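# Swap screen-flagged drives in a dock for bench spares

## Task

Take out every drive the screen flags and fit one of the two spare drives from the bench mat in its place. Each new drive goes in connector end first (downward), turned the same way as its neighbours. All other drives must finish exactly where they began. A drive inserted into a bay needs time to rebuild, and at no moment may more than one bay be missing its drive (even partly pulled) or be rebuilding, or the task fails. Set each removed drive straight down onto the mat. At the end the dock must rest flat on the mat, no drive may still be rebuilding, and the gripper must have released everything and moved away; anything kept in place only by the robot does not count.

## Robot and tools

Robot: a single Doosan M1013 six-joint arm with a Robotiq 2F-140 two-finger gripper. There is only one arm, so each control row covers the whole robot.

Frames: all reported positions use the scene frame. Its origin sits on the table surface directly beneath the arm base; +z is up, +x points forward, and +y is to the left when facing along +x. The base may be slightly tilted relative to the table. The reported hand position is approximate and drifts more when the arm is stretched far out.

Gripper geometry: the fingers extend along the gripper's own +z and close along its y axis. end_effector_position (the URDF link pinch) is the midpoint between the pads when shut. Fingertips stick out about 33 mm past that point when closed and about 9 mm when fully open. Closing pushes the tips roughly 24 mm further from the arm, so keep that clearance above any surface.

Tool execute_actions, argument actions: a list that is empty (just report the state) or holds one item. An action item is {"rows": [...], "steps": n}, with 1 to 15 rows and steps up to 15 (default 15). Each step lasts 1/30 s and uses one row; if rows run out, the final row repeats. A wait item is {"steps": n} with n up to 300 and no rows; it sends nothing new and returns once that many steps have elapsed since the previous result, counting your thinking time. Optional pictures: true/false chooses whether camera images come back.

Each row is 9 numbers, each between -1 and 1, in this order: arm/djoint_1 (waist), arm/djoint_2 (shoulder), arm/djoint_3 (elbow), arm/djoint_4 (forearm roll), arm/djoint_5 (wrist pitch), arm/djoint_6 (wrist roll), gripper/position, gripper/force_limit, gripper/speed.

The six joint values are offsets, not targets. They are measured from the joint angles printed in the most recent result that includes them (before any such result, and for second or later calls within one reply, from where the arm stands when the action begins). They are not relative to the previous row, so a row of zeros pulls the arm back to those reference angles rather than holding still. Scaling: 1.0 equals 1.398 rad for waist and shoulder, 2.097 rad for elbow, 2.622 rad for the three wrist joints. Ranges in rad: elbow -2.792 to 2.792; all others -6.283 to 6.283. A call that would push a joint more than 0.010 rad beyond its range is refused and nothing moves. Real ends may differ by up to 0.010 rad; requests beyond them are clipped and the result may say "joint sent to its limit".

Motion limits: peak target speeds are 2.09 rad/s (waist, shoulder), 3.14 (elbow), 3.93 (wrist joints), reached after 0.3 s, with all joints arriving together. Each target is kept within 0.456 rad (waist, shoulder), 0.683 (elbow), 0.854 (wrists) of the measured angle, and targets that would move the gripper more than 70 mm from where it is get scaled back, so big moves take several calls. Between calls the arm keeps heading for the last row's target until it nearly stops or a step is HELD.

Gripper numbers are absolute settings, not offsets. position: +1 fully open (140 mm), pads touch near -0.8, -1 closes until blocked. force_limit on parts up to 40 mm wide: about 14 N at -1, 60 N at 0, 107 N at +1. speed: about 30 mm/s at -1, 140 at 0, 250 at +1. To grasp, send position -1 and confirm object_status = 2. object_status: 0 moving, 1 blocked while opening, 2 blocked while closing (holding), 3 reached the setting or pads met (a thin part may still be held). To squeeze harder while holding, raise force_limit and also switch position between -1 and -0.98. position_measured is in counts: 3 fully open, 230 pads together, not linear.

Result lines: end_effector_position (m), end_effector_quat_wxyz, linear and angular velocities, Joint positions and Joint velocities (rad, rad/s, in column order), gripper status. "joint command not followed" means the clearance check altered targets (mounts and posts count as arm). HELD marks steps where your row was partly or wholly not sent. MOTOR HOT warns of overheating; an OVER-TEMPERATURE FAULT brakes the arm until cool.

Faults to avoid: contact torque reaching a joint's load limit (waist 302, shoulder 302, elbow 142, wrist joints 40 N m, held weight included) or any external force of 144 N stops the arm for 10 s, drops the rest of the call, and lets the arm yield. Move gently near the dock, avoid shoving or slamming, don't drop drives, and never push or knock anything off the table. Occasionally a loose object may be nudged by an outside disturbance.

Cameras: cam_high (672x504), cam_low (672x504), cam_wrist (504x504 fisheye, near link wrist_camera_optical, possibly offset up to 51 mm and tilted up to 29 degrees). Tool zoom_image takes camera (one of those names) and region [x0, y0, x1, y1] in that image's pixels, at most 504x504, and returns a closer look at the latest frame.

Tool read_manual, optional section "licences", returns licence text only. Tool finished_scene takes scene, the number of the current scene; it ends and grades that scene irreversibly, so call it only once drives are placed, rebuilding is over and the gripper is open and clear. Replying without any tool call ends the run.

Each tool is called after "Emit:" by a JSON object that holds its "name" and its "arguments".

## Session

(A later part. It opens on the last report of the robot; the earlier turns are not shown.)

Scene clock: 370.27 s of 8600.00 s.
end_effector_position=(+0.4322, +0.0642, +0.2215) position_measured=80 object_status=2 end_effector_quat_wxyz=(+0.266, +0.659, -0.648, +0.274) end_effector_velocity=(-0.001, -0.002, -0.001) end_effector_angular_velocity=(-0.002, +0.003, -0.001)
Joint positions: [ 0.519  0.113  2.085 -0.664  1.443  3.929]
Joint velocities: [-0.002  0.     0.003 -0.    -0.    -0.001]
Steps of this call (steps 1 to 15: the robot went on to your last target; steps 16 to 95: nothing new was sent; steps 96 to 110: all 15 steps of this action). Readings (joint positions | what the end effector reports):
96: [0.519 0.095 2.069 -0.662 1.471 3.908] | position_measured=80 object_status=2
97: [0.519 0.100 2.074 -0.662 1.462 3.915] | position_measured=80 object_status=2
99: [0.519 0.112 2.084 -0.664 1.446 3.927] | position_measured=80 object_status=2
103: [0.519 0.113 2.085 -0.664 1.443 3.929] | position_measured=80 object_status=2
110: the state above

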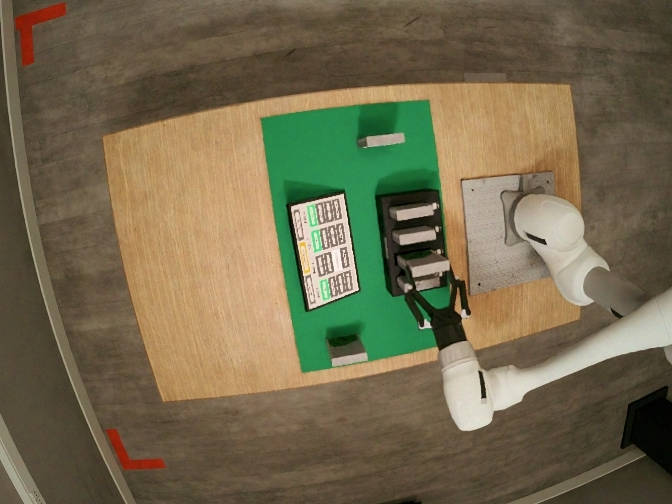

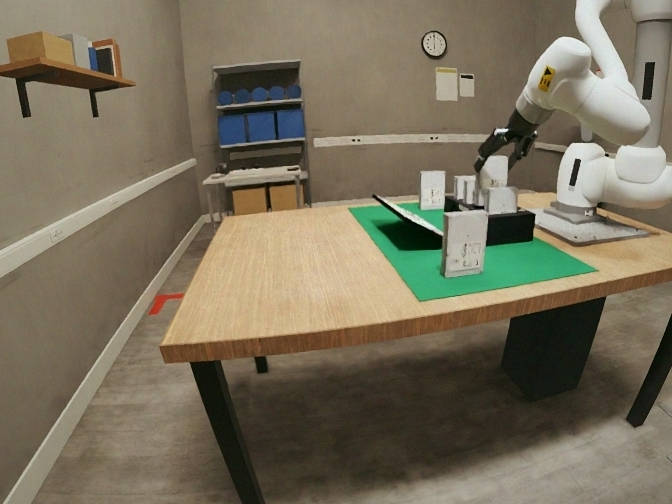

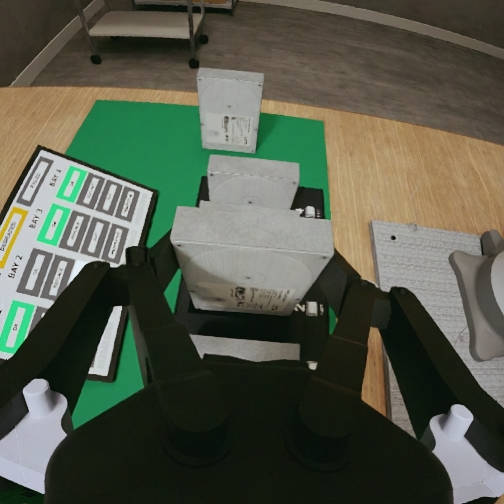

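Emit:
{"name": "execute_actions", "arguments": {"actions": [{"rows":[[-0.0015,0.0012,-0.0015,0,0.0005,0,-1,0.8,0],[-0.0015,0.0012,-0.0015,0,0.0005,0,-1,0.8,0],[-0.0015,0.0012,-0.0015,0,0.0005,0,-1,0.8,0],[-0.0015,0.0012,-0.0015,0,0.0005,0,-1,0.8,0],[-0.0015,0.005,0.001,0,-0.003,0.002,-1,0.8,0],[-0.0015,0.005,0.001,0,-0.003,0.002,-1,0.8,0],[-0.0015,0.011,0.004,-0.001,-0.007,0.0055,-1,0.8,0]],"steps":15}]}}

Emit:
{"name": "zoom_image", "arguments": {"camera": "cam_wrist", "region": [160,240,340,380]}}

Emit:
{"name": "zoom_image", "arguments": {"camera": "cam_high", "region": [370,190,490,310]}}

Scene clock: 377.47 s of 8600.00 s.
end_effector_position=(+0.4338, +0.0640, +0.2099) position_measured=80 object_status=2 end_effector_quat_wxyz=(+0.267, +0.658, -0.649, +0.274) end_effector_velocity=(+0.000, -0.000, -0.000) end_effector_angular_velocity=(-0.001, -0.001, +0.001)
Joint positions: [ 0.517  0.128  2.094 -0.667  1.425  3.943]
Joint velocities: [ 0.     0.001  0.001 -0.002 -0.001  0.001]
Steps of this call (steps 1 to 15: the robot went on to your last target; steps 16 to 201: nothing new was sent; steps 202 to 216: all 15 steps of this action). Readings (joint positions | what the end effector reports):
202: [0.519 0.113 2.085 -0.664 1.443 3.929] | position_measured=80 object_status=2
203: [0.518 0.114 2.084 -0.664 1.443 3.929] | position_measured=80 object_status=2
205: [0.517 0.115 2.083 -0.664 1.444 3.929] | position_measured=80 object_status=2
209: [0.517 0.123 2.090 -0.665 1.431 3.938] | position_measured=80 object_status=2
216: the state above

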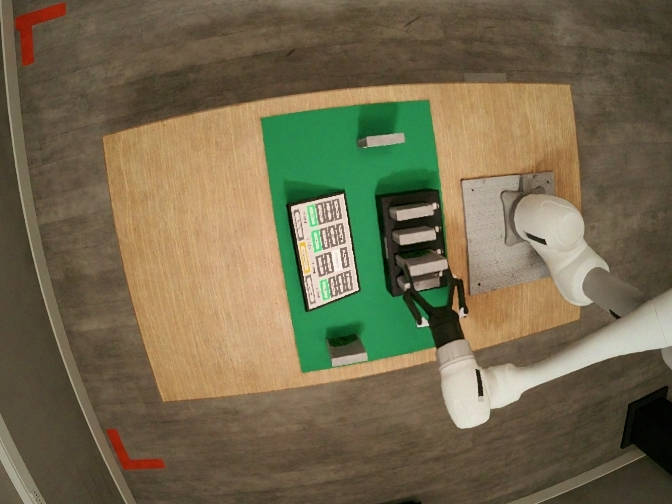

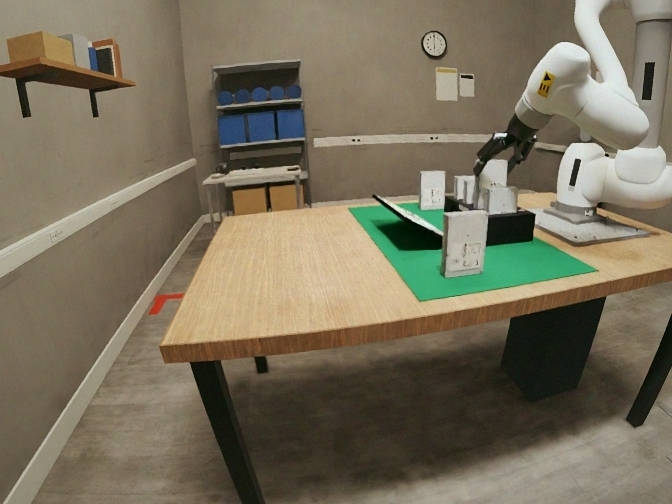

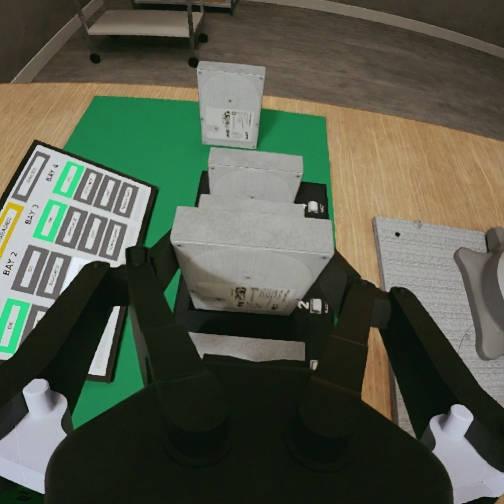

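Region (160, 240, 340, 380) of cam_wrist's 504x504 image, scaled by 2.800, with more detail than that image has.

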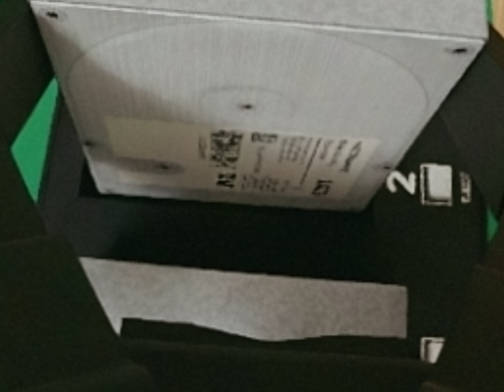

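Region (370, 190, 490, 310) of cam_high's 672x504 image, scaled by 4.200, with more detail than that image has.

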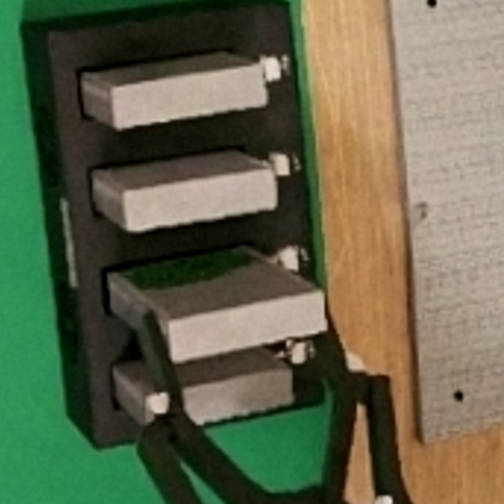

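Emit:
{"name": "execute_actions", "arguments": {"actions": [{"rows":[[-0.0025,0,0,0,0,0,-1,0.8,0],[-0.0025,0,0,0,0,0,-1,0.8,0],[-0.0025,0,0,0,0,0,-1,0.8,0],[-0.0025,0,0,0,0,0,-1,0.8,0],[-0.0025,0.005,0.0027,0,-0.004,0.003,-1,0.8,0],[-0.0025,0.005,0.0027,0,-0.004,0.003,-1,0.8,0],[-0.0025,0.012,0.0062,-0.001,-0.009,0.007,-1,0.8,0]],"steps":15}]}}

Emit:
{"name": "zoom_image", "arguments": {"camera": "cam_wrist", "region": [160,240,340,380]}}

Scene clock: 383.20 s of 8600.00 s.
end_effector_position=(+0.4341, +0.0626, +0.1954) position_measured=80 object_status=2 end_effector_quat_wxyz=(+0.267, +0.657, -0.650, +0.273) end_effector_velocity=(-0.000, +0.000, -0.001) end_effector_angular_velocity=(+0.001, +0.001, -0.000)
Joint positions: [ 0.514  0.145  2.107 -0.669  1.401  3.962]
Joint velocities: [ 0.     0.001 -0.     0.001 -0.001 -0.   ]
Steps of this call (steps 1 to 15: the robot went on to your last target; steps 16 to 157: nothing new was sent; steps 158 to 172: all 15 steps of this action). Readings (joint positions | what the end effector reports):
158: [0.517 0.128 2.094 -0.667 1.425 3.943] | position_measured=80 object_status=2
159: [0.515 0.128 2.094 -0.667 1.425 3.943] | position_measured=80 object_status=2
161: [0.514 0.128 2.094 -0.667 1.425 3.943] | position_measured=80 object_status=2
165: [0.514 0.139 2.102 -0.668 1.409 3.955] | position_measured=80 object_status=2
172: the state above

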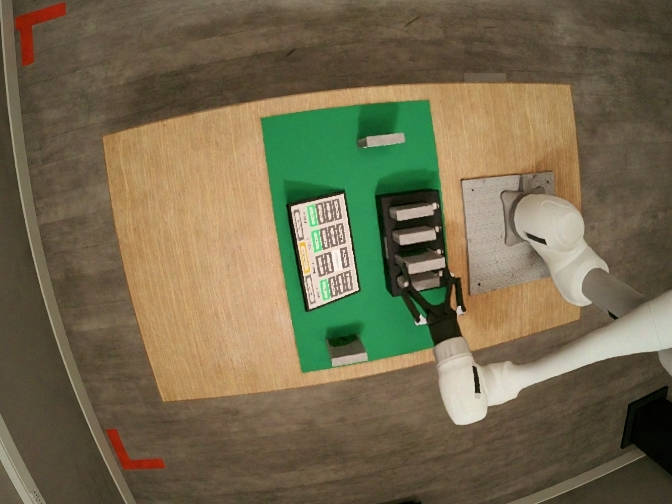

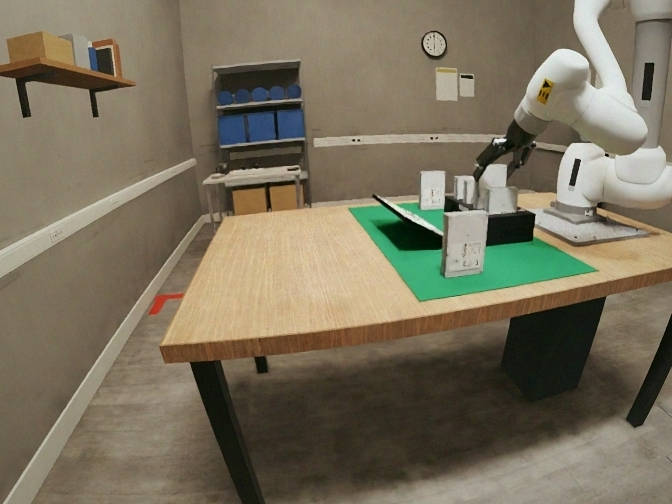

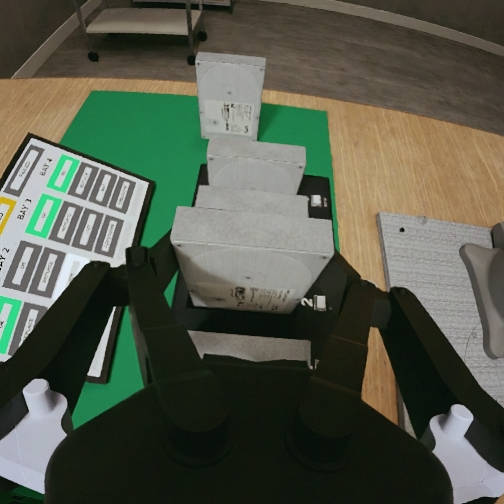

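Region (160, 240, 340, 380) of cam_wrist's 504x504 image, scaled by 2.800, with more detail than that image has.

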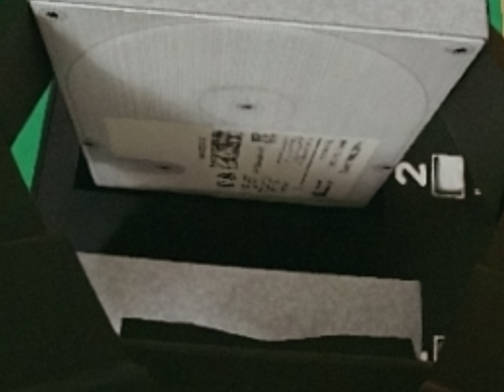

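Emit:
{"name": "execute_actions", "arguments": {"actions": [{"rows":[[0,0.007,0.0035,-0.001,-0.005,0.004,-1,0.8,0],[0,0.007,0.0035,-0.001,-0.005,0.004,-1,0.8,0],[0,0.015,0.007,-0.0017,-0.011,0.009,-1,0.8,0],[0,0.015,0.007,-0.0017,-0.011,0.009,-1,0.8,0],[0,0.023,0.0105,-0.0026,-0.016,0.013,-1,0.8,0],[0,0.023,0.0105,-0.0026,-0.016,0.013,-1,0.8,0],[0,0.031,0.014,-0.0035,-0.0217,0.0177,-1,0.8,0]],"steps":15}]}}

Emit:
{"name": "execute_actions", "arguments": {"actions": [{"rows":[[0,0.0097,0.0035,-0.0012,-0.0062,0.0051,-1,0.8,0]],"steps":15}]}}

Emit:
{"name": "zoom_image", "arguments": {"camera": "cam_low", "region": [430,130,570,250]}}

Scene clock: 389.30 s of 8600.00 s.
end_effector_position=(+0.4341, +0.0626, +0.1603) position_measured=80 object_status=2 end_effector_quat_wxyz=(+0.267, +0.657, -0.650, +0.273) end_effector_velocity=(-0.000, +0.000, -0.001) end_effector_angular_velocity=(-0.000, +0.001, +0.002)
Joint positions: [ 0.513  0.188  2.136 -0.679  1.344  4.008]
Joint velocities: [ 0.001  0.001  0.001 -0.001 -0.001 -0.   ]
Steps of this call (steps 1 to 15: the robot went on to your last target; steps 16 to 168: nothing new was sent; steps 169 to 183: all 15 steps of this action). Readings (joint positions | what the end effector reports):
169: [0.513 0.146 2.107 -0.670 1.400 3.963] | position_measured=80 object_status=2
170: [0.513 0.149 2.110 -0.671 1.395 3.967] | position_measured=80 object_status=2
172: [0.513 0.159 2.116 -0.673 1.383 3.977] | position_measured=80 object_status=2
176: [0.513 0.180 2.131 -0.677 1.355 4.000] | position_measured=80 object_status=2
183: the state above

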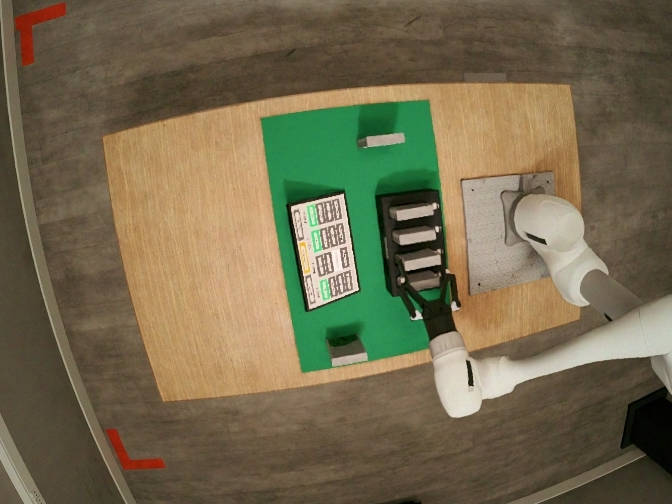

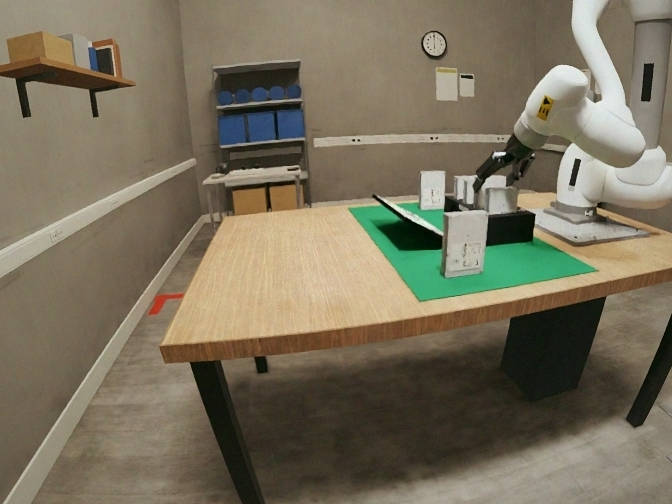

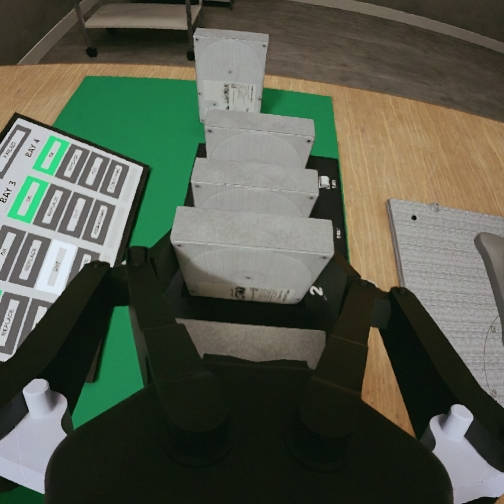

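Scene clock: 389.80 s of 8600.00 s.
end_effector_position=(+0.4343, +0.0627, +0.1503) position_measured=80 object_status=2 end_effector_quat_wxyz=(+0.267, +0.657, -0.650, +0.273) end_effector_velocity=(-0.000, -0.001, -0.000) end_effector_angular_velocity=(-0.001, +0.001, -0.000)
Joint positions: [ 0.513  0.202  2.143 -0.682  1.328  4.022]
Joint velocities: [-0.001  0.     0.001 -0.001 -0.     0.   ]
Steps of this call (steps 1 to 15: all 15 steps of this action). Readings (joint positions | what the end effector reports):
1: [0.513 0.189 2.136 -0.679 1.344 4.009] | position_measured=80 object_status=2
2: [0.513 0.194 2.139 -0.680 1.338 4.014] | position_measured=80 object_status=2
4: [0.513 0.201 2.143 -0.682 1.330 4.020] | position_measured=80 object_status=2
8: [0.513 0.202 2.143 -0.682 1.328 4.021] | position_measured=80 object_status=2
15: the state above

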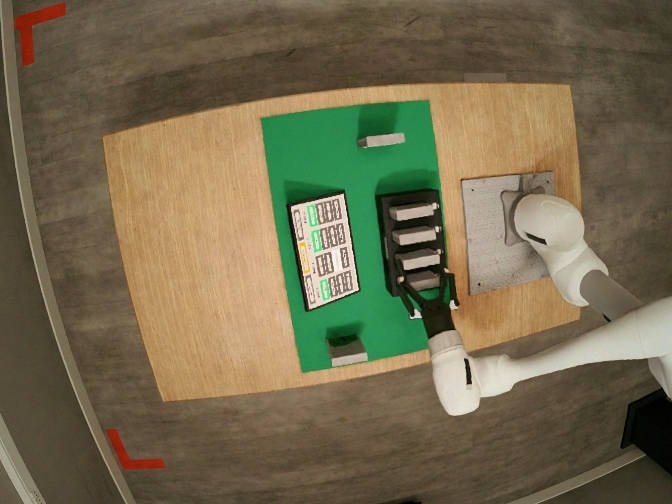

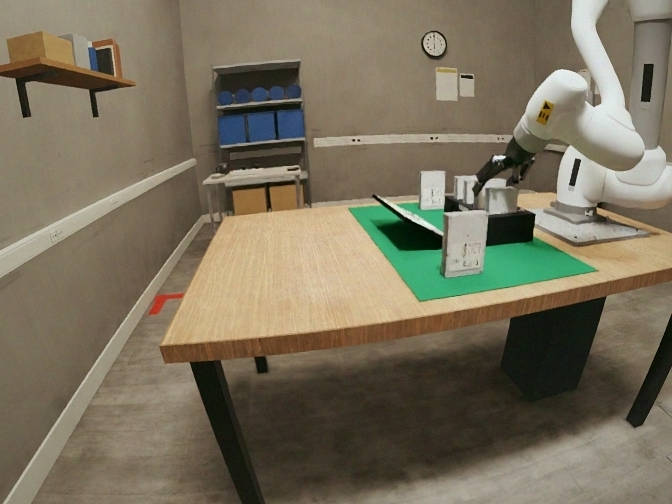

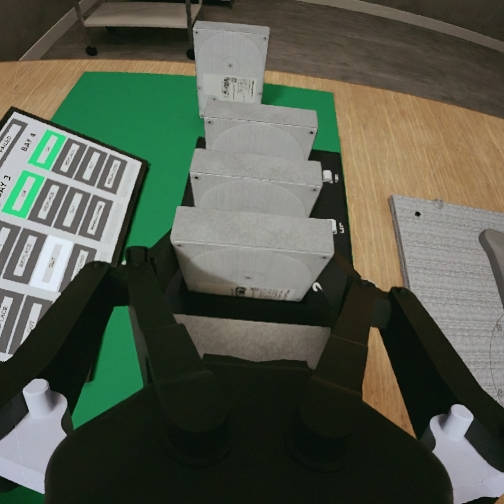

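Region (430, 130, 570, 250) of cam_low's 672x504 image, scaled by 3.600, with more detail than that image has; it fills the top 432 rows of this view, and the rest is white.

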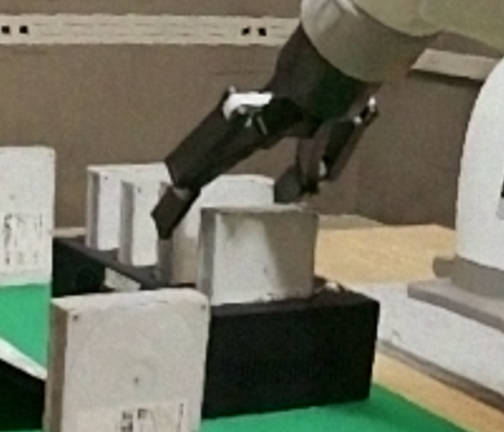

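Still some clearance.

Emit:
{"name": "execute_actions", "arguments": {"actions": [{"rows":[[0,0.005,0.0018,-0.0006,-0.0032,0.0026,-1,0.8,0]],"steps":15}]}}

Emit:
{"name": "execute_actions", "arguments": {"actions": [{"rows":[[0,0.003,0.001,-0.0004,-0.002,0.0016,-1,0.8,0]],"steps":15}]}}

Emit:
{"name": "zoom_image", "arguments": {"camera": "cam_low", "region": [430,130,570,250]}}

Scene clock: 394.07 s of 8600.00 s.
end_effector_position=(+0.4343, +0.0627, +0.1451) position_measured=80 object_status=2 end_effector_quat_wxyz=(+0.267, +0.657, -0.650, +0.273) end_effector_velocity=(+0.001, +0.001, +0.001) end_effector_angular_velocity=(+0.000, -0.002, +0.001)
Joint positions: [ 0.513  0.209  2.147 -0.683  1.32   4.028]
Joint velocities: [ 0.     0.    -0.002 -0.001  0.    -0.   ]
Steps of this call (steps 1 to 15: the robot went on to your last target; steps 16 to 113: nothing new was sent; steps 114 to 128: all 15 steps of this action). Readings (joint positions | what the end effector reports):
114: [0.513 0.202 2.144 -0.682 1.328 4.022] | position_measured=80 object_status=2
115: [0.513 0.205 2.145 -0.683 1.324 4.025] | position_measured=80 object_status=2
117: [0.513 0.208 2.147 -0.683 1.321 4.028] | position_measured=80 object_status=2
121: [0.513 0.209 2.147 -0.683 1.320 4.028] | position_measured=80 object_status=2
128: the state above

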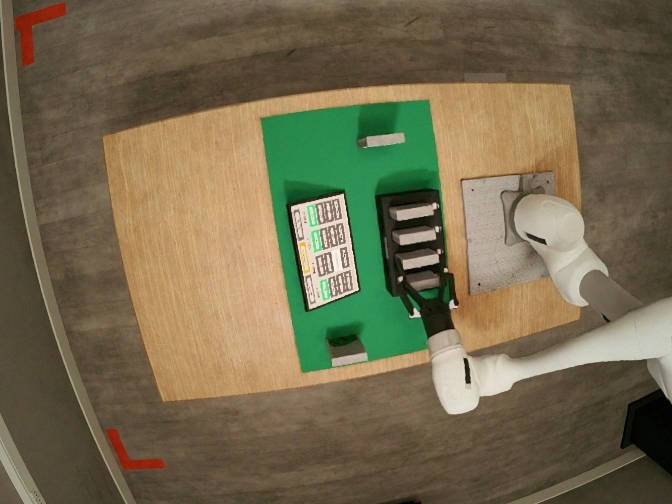

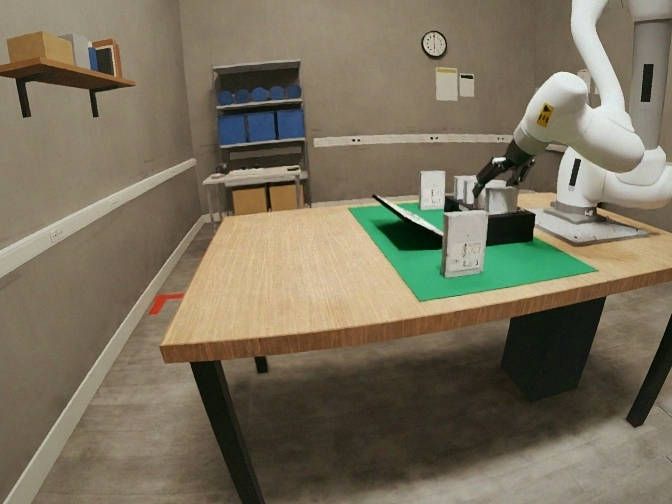

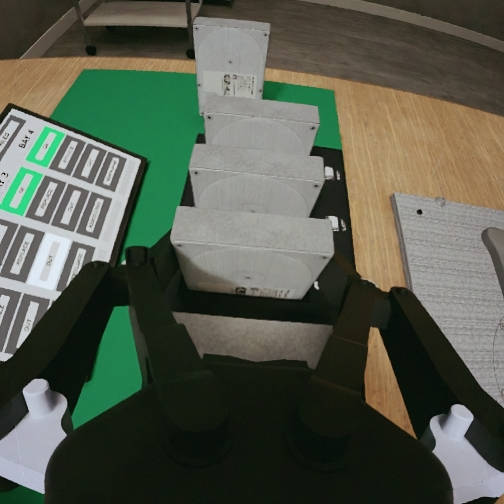

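Scene clock: 394.57 s of 8600.00 s.
end_effector_position=(+0.4344, +0.0628, +0.1420) position_measured=80 object_status=2 end_effector_quat_wxyz=(+0.267, +0.657, -0.650, +0.273) end_effector_velocity=(-0.000, +0.000, -0.000) end_effector_angular_velocity=(+0.002, +0.000, -0.002)
Joint positions: [ 0.513  0.213  2.149 -0.684  1.315  4.033]
Joint velocities: [-0.    -0.    -0.     0.002  0.     0.   ]
Steps of this call (steps 1 to 15: all 15 steps of this action). Readings (joint positions | what the end effector reports):
1: [0.513 0.209 2.147 -0.683 1.319 4.029] | position_measured=80 object_status=2
2: [0.513 0.211 2.148 -0.684 1.317 4.031] | position_measured=80 object_status=2
4: [0.513 0.213 2.149 -0.684 1.315 4.032] | position_measured=80 object_status=2
8: [0.513 0.213 2.149 -0.684 1.315 4.033] | position_measured=80 object_status=2
15: the state above

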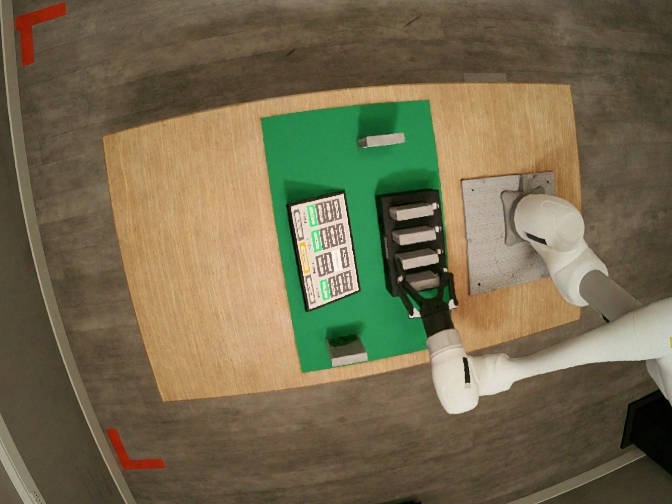

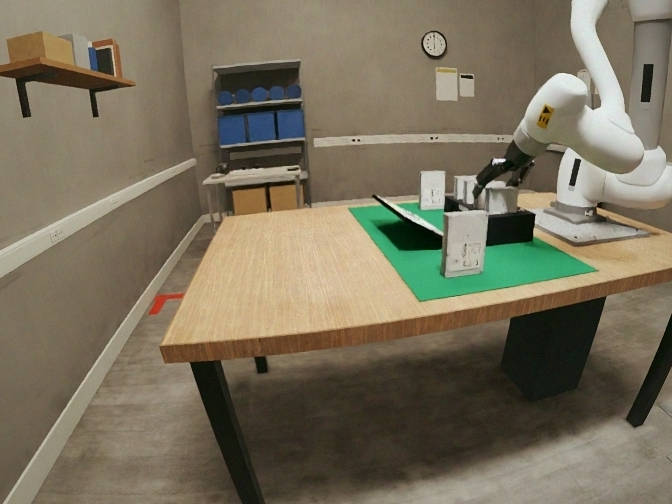

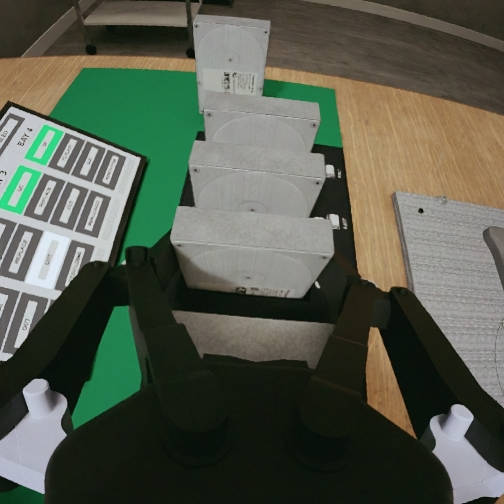

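Region (430, 130, 570, 250) of cam_low's 672x504 image, scaled by 3.600, with more detail than that image has; it fills the top 432 rows of this view, and the rest is white.

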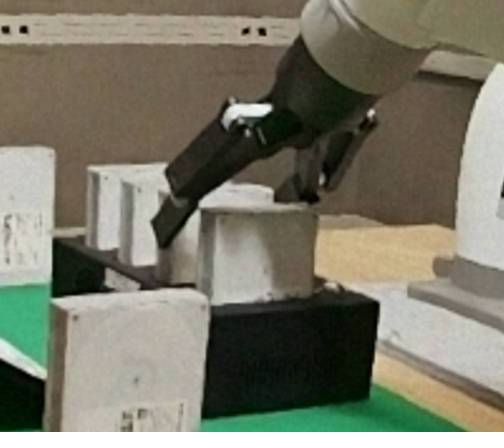

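Emit:
{"name": "execute_actions", "arguments": {"actions": [{"rows":[[0,0.003,0.001,-0.0004,-0.002,0.0016,-1,0.8,0]],"steps":15}]}}

Scene clock: 397.27 s of 8600.00 s.
end_effector_position=(+0.4345, +0.0629, +0.1389) position_measured=80 object_status=2 end_effector_quat_wxyz=(+0.267, +0.657, -0.650, +0.273) end_effector_velocity=(+0.000, -0.000, -0.000) end_effector_angular_velocity=(-0.001, -0.000, +0.001)
Joint positions: [ 0.513  0.217  2.151 -0.685  1.309  4.037]
Joint velocities: [ 0.     0.     0.    -0.001 -0.     0.   ]
Steps of this call (steps 1 to 15: the robot went on to your last target; steps 16 to 66: nothing new was sent; steps 67 to 81: all 15 steps of this action). Readings (joint positions | what the end effector reports):
67: [0.513 0.214 2.149 -0.684 1.314 4.033] | position_measured=80 object_status=2
68: [0.513 0.215 2.150 -0.685 1.312 4.035] | position_measured=80 object_status=2
70: [0.513 0.217 2.151 -0.685 1.310 4.036] | position_measured=80 object_status=2
74: [0.513 0.217 2.151 -0.685 1.309 4.037] | position_measured=80 object_status=2
81: the state above

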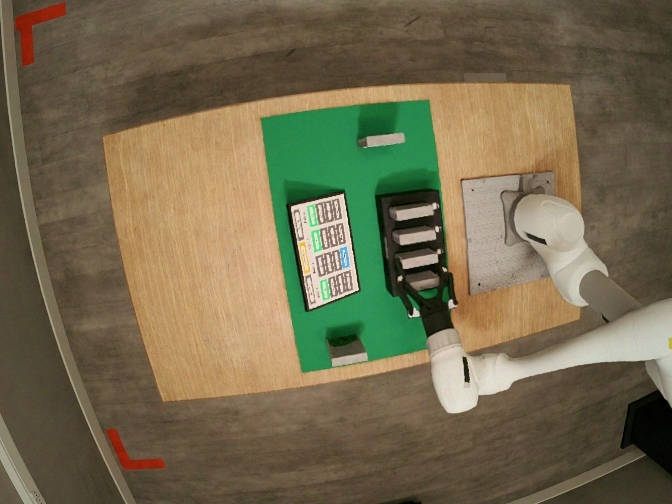

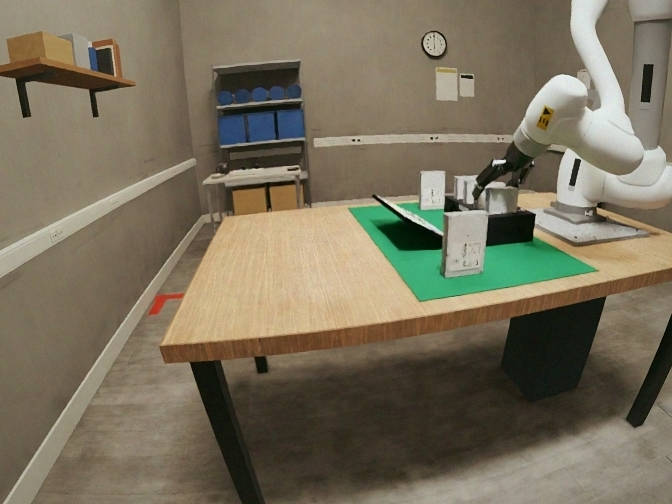

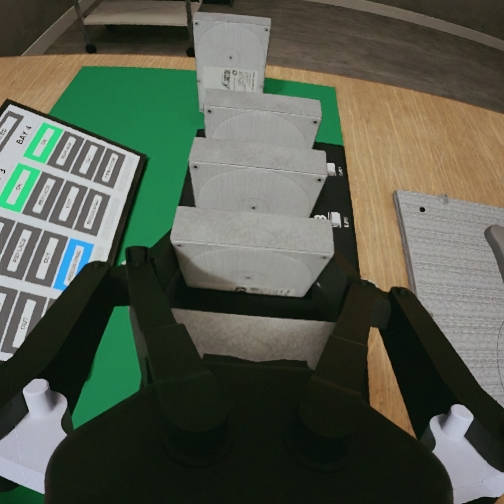

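Emit:
{"name": "execute_actions", "arguments": {"actions": [{"rows":[[0,0,0,0,0,0,1,0.3,0]],"steps":14}], "pictures": false}}

Emit:
{"name": "execute_actions", "arguments": {"actions": [{"rows":[[0,-0.148,-0.094,0.01,0.12,-0.095,1,0.3,0]],"steps":15}], "pictures": false}}

Emit:
{"name": "execute_actions", "arguments": {"actions": [{"steps":300}], "pictures": false}}

Emit:
{"name": "execute_actions", "arguments": {"actions": [{"steps":300}], "pictures": false}}

Emit:
{"name": "execute_actions", "arguments": {"actions": [{"steps":300}], "pictures": false}}

Emit:
{"name": "execute_actions", "arguments": {"actions": [{"steps":300}]}}

Scene clock: 403.33 s of 8600.00 s.
end_effector_position=(+0.4345, +0.0629, +0.1388) position_measured=3 object_status=0 end_effector_quat_wxyz=(+0.267, +0.657, -0.650, +0.273) end_effector_velocity=(+0.001, +0.001, +0.001) end_effector_angular_velocity=(+0.001, -0.002, -0.000)
Joint positions: [ 0.513  0.217  2.151 -0.685  1.309  4.037]
Joint velocities: [ 0.001 -0.    -0.003  0.     0.001  0.   ]
Steps of this call (steps 1 to 15: the robot went on to your last target; steps 16 to 168: nothing new was sent; steps 169 to 182: all 14 steps of this action). Readings (joint positions | what the end effector reports):
169: [0.513 0.217 2.151 -0.685 1.309 4.037] | position_measured=80 object_status=0
170: [0.513 0.217 2.151 -0.685 1.309 4.037] | position_measured=80 object_status=0
172: [0.513 0.217 2.151 -0.685 1.309 4.037] | position_measured=59 object_status=0
176: [0.513 0.217 2.151 -0.685 1.309 4.037] | position_measured=29 object_status=0
182: the state above

Scene clock: 403.83 s of 8600.00 s.
end_effector_position=(+0.4334, +0.0623, +0.3379) position_measured=3 object_status=3 end_effector_quat_wxyz=(+0.265, +0.657, -0.651, +0.274) end_effector_velocity=(-0.007, -0.003, +0.006) end_effector_angular_velocity=(-0.013, +0.024, +0.001)
Joint positions: [ 0.513  0.011  1.955 -0.659  1.623  3.789]
Joint velocities: [ 0.    -0.004 -0.002  0.     0.026 -0.022]
Steps of this call (steps 1 to 15: all 15 steps of this action). Readings (joint positions | what the end effector reports):
1: [0.513 0.217 2.151 -0.685 1.311 4.036] | position_measured=3 object_status=0
2: [0.513 0.211 2.145 -0.685 1.320 4.028] | position_measured=3 object_status=0
4: [0.513 0.176 2.112 -0.680 1.373 3.987] | position_measured=3 object_status=3
8: [0.513 0.098 2.038 -0.670 1.490 3.894] | position_measured=3 object_status=3
15: the state above

Scene clock: 413.83 s of 8600.00 s.
end_effector_position=(+0.4333, +0.0623, +0.3386) position_measured=3 object_status=3 end_effector_quat_wxyz=(+0.265, +0.657, -0.651, +0.274) end_effector_velocity=(+0.000, -0.001, -0.000) end_effector_angular_velocity=(-0.002, +0.000, -0.000)
Joint positions: [ 0.513  0.01   1.954 -0.659  1.624  3.788]
Joint velocities: [-0.001  0.     0.001 -0.002 -0.    -0.   ]
Steps of this call (steps 1 to 15: the robot went on to your last target; steps 16 to 300: nothing new was sent). Readings (joint positions | what the end effector reports):
1: [0.513 0.011 1.955 -0.659 1.623 3.788] | position_measured=3 object_status=3
2: [0.513 0.011 1.955 -0.659 1.624 3.788] | position_measured=3 object_status=3
4: [0.513 0.011 1.954 -0.659 1.624 3.788] | position_measured=3 object_status=3
8: [0.513 0.010 1.954 -0.659 1.624 3.788] | position_measured=3 object_status=3
300: the state above
The arm was judged still, so your last target was given up. Only a new action makes it travel on or press farther. Fingers that are still opening or closing keep moving.

Scene clock: 423.83 s of 8600.00 s.
end_effector_position=(+0.4333, +0.0623, +0.3386) position_measured=3 object_status=3 end_effector_quat_wxyz=(+0.265, +0.657, -0.651, +0.274) end_effector_velocity=(-0.000, -0.000, -0.000) end_effector_angular_velocity=(+0.001, +0.001, -0.001)
Joint positions: [ 0.513  0.01   1.954 -0.659  1.624  3.788]
Joint velocities: [-0.001 -0.    -0.     0.001  0.    -0.001]
Steps of this call (steps 1 to 300: nothing new was sent). Readings (joint positions | what the end effector reports):
1: [0.513 0.010 1.954 -0.659 1.624 3.788] | position_measured=3 object_status=3
2: [0.513 0.010 1.954 -0.659 1.624 3.788] | position_measured=3 object_status=3
4: [0.513 0.010 1.954 -0.659 1.624 3.788] | position_measured=3 object_status=3
8: [0.513 0.010 1.954 -0.659 1.624 3.788] | position_measured=3 object_status=3
300: the state above

Scene clock: 433.83 s of 8600.00 s.
end_effector_position=(+0.4333, +0.0623, +0.3386) position_measured=3 object_status=3 end_effector_quat_wxyz=(+0.265, +0.657, -0.651, +0.274) end_effector_velocity=(-0.001, -0.000, -0.001) end_effector_angular_velocity=(-0.001, +0.001, +0.001)
Joint positions: [ 0.513  0.01   1.954 -0.659  1.624  3.788]
Joint velocities: [ 0.    -0.     0.002 -0.    -0.    -0.   ]
Steps of this call (steps 1 to 300: nothing new was sent). Readings (joint positions | what the end effector reports):
1: [0.513 0.010 1.954 -0.659 1.624 3.788] | position_measured=3 object_status=3
2: [0.513 0.010 1.954 -0.659 1.624 3.788] | position_measured=3 object_status=3
4: [0.513 0.010 1.954 -0.659 1.624 3.788] | position_measured=3 object_status=3
8: [0.513 0.010 1.954 -0.659 1.624 3.788] | position_measured=3 object_status=3
300: the state above

Scene clock: 443.83 s of 8600.00 s.
end_effector_position=(+0.4333, +0.0623, +0.3386) position_measured=3 object_status=3 end_effector_quat_wxyz=(+0.265, +0.657, -0.651, +0.274) end_effector_velocity=(+0.000, +0.000, +0.000) end_effector_angular_velocity=(+0.001, -0.001, -0.000)
Joint positions: [ 0.513  0.01   1.954 -0.659  1.624  3.788]
Joint velocities: [-0.     0.    -0.001  0.    -0.     0.   ]
Steps of this call (steps 1 to 300: nothing new was sent). Readings (joint positions | what the end effector reports):
1: [0.513 0.010 1.954 -0.659 1.624 3.788] | position_measured=3 object_status=3
2: [0.513 0.010 1.954 -0.659 1.624 3.788] | position_measured=3 object_status=3
4: [0.513 0.010 1.954 -0.659 1.624 3.788] | position_measured=3 object_status=3
8: [0.513 0.010 1.954 -0.659 1.624 3.788] | position_measured=3 object_status=3
300: the state above

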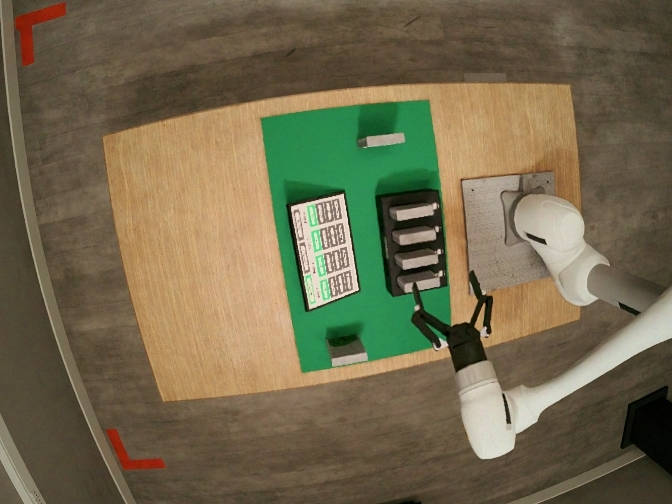

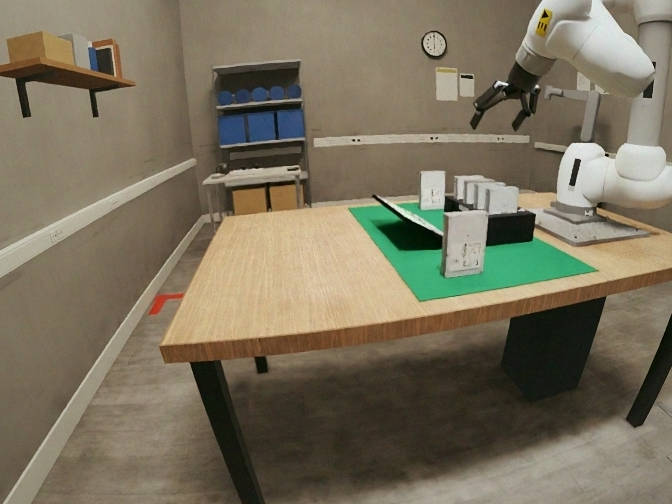

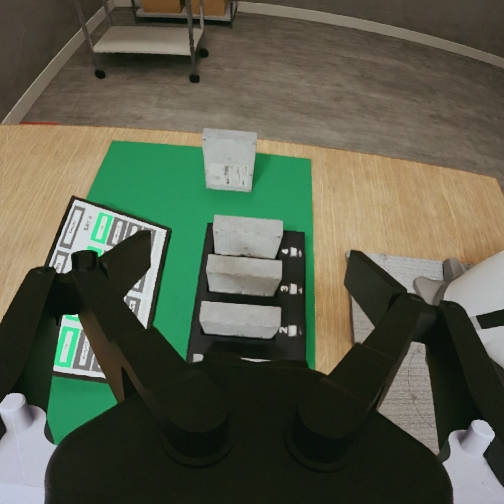

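Emit:
{"name": "finished_scene", "arguments": {"scene": 2}}

The scene is finished: the task was done.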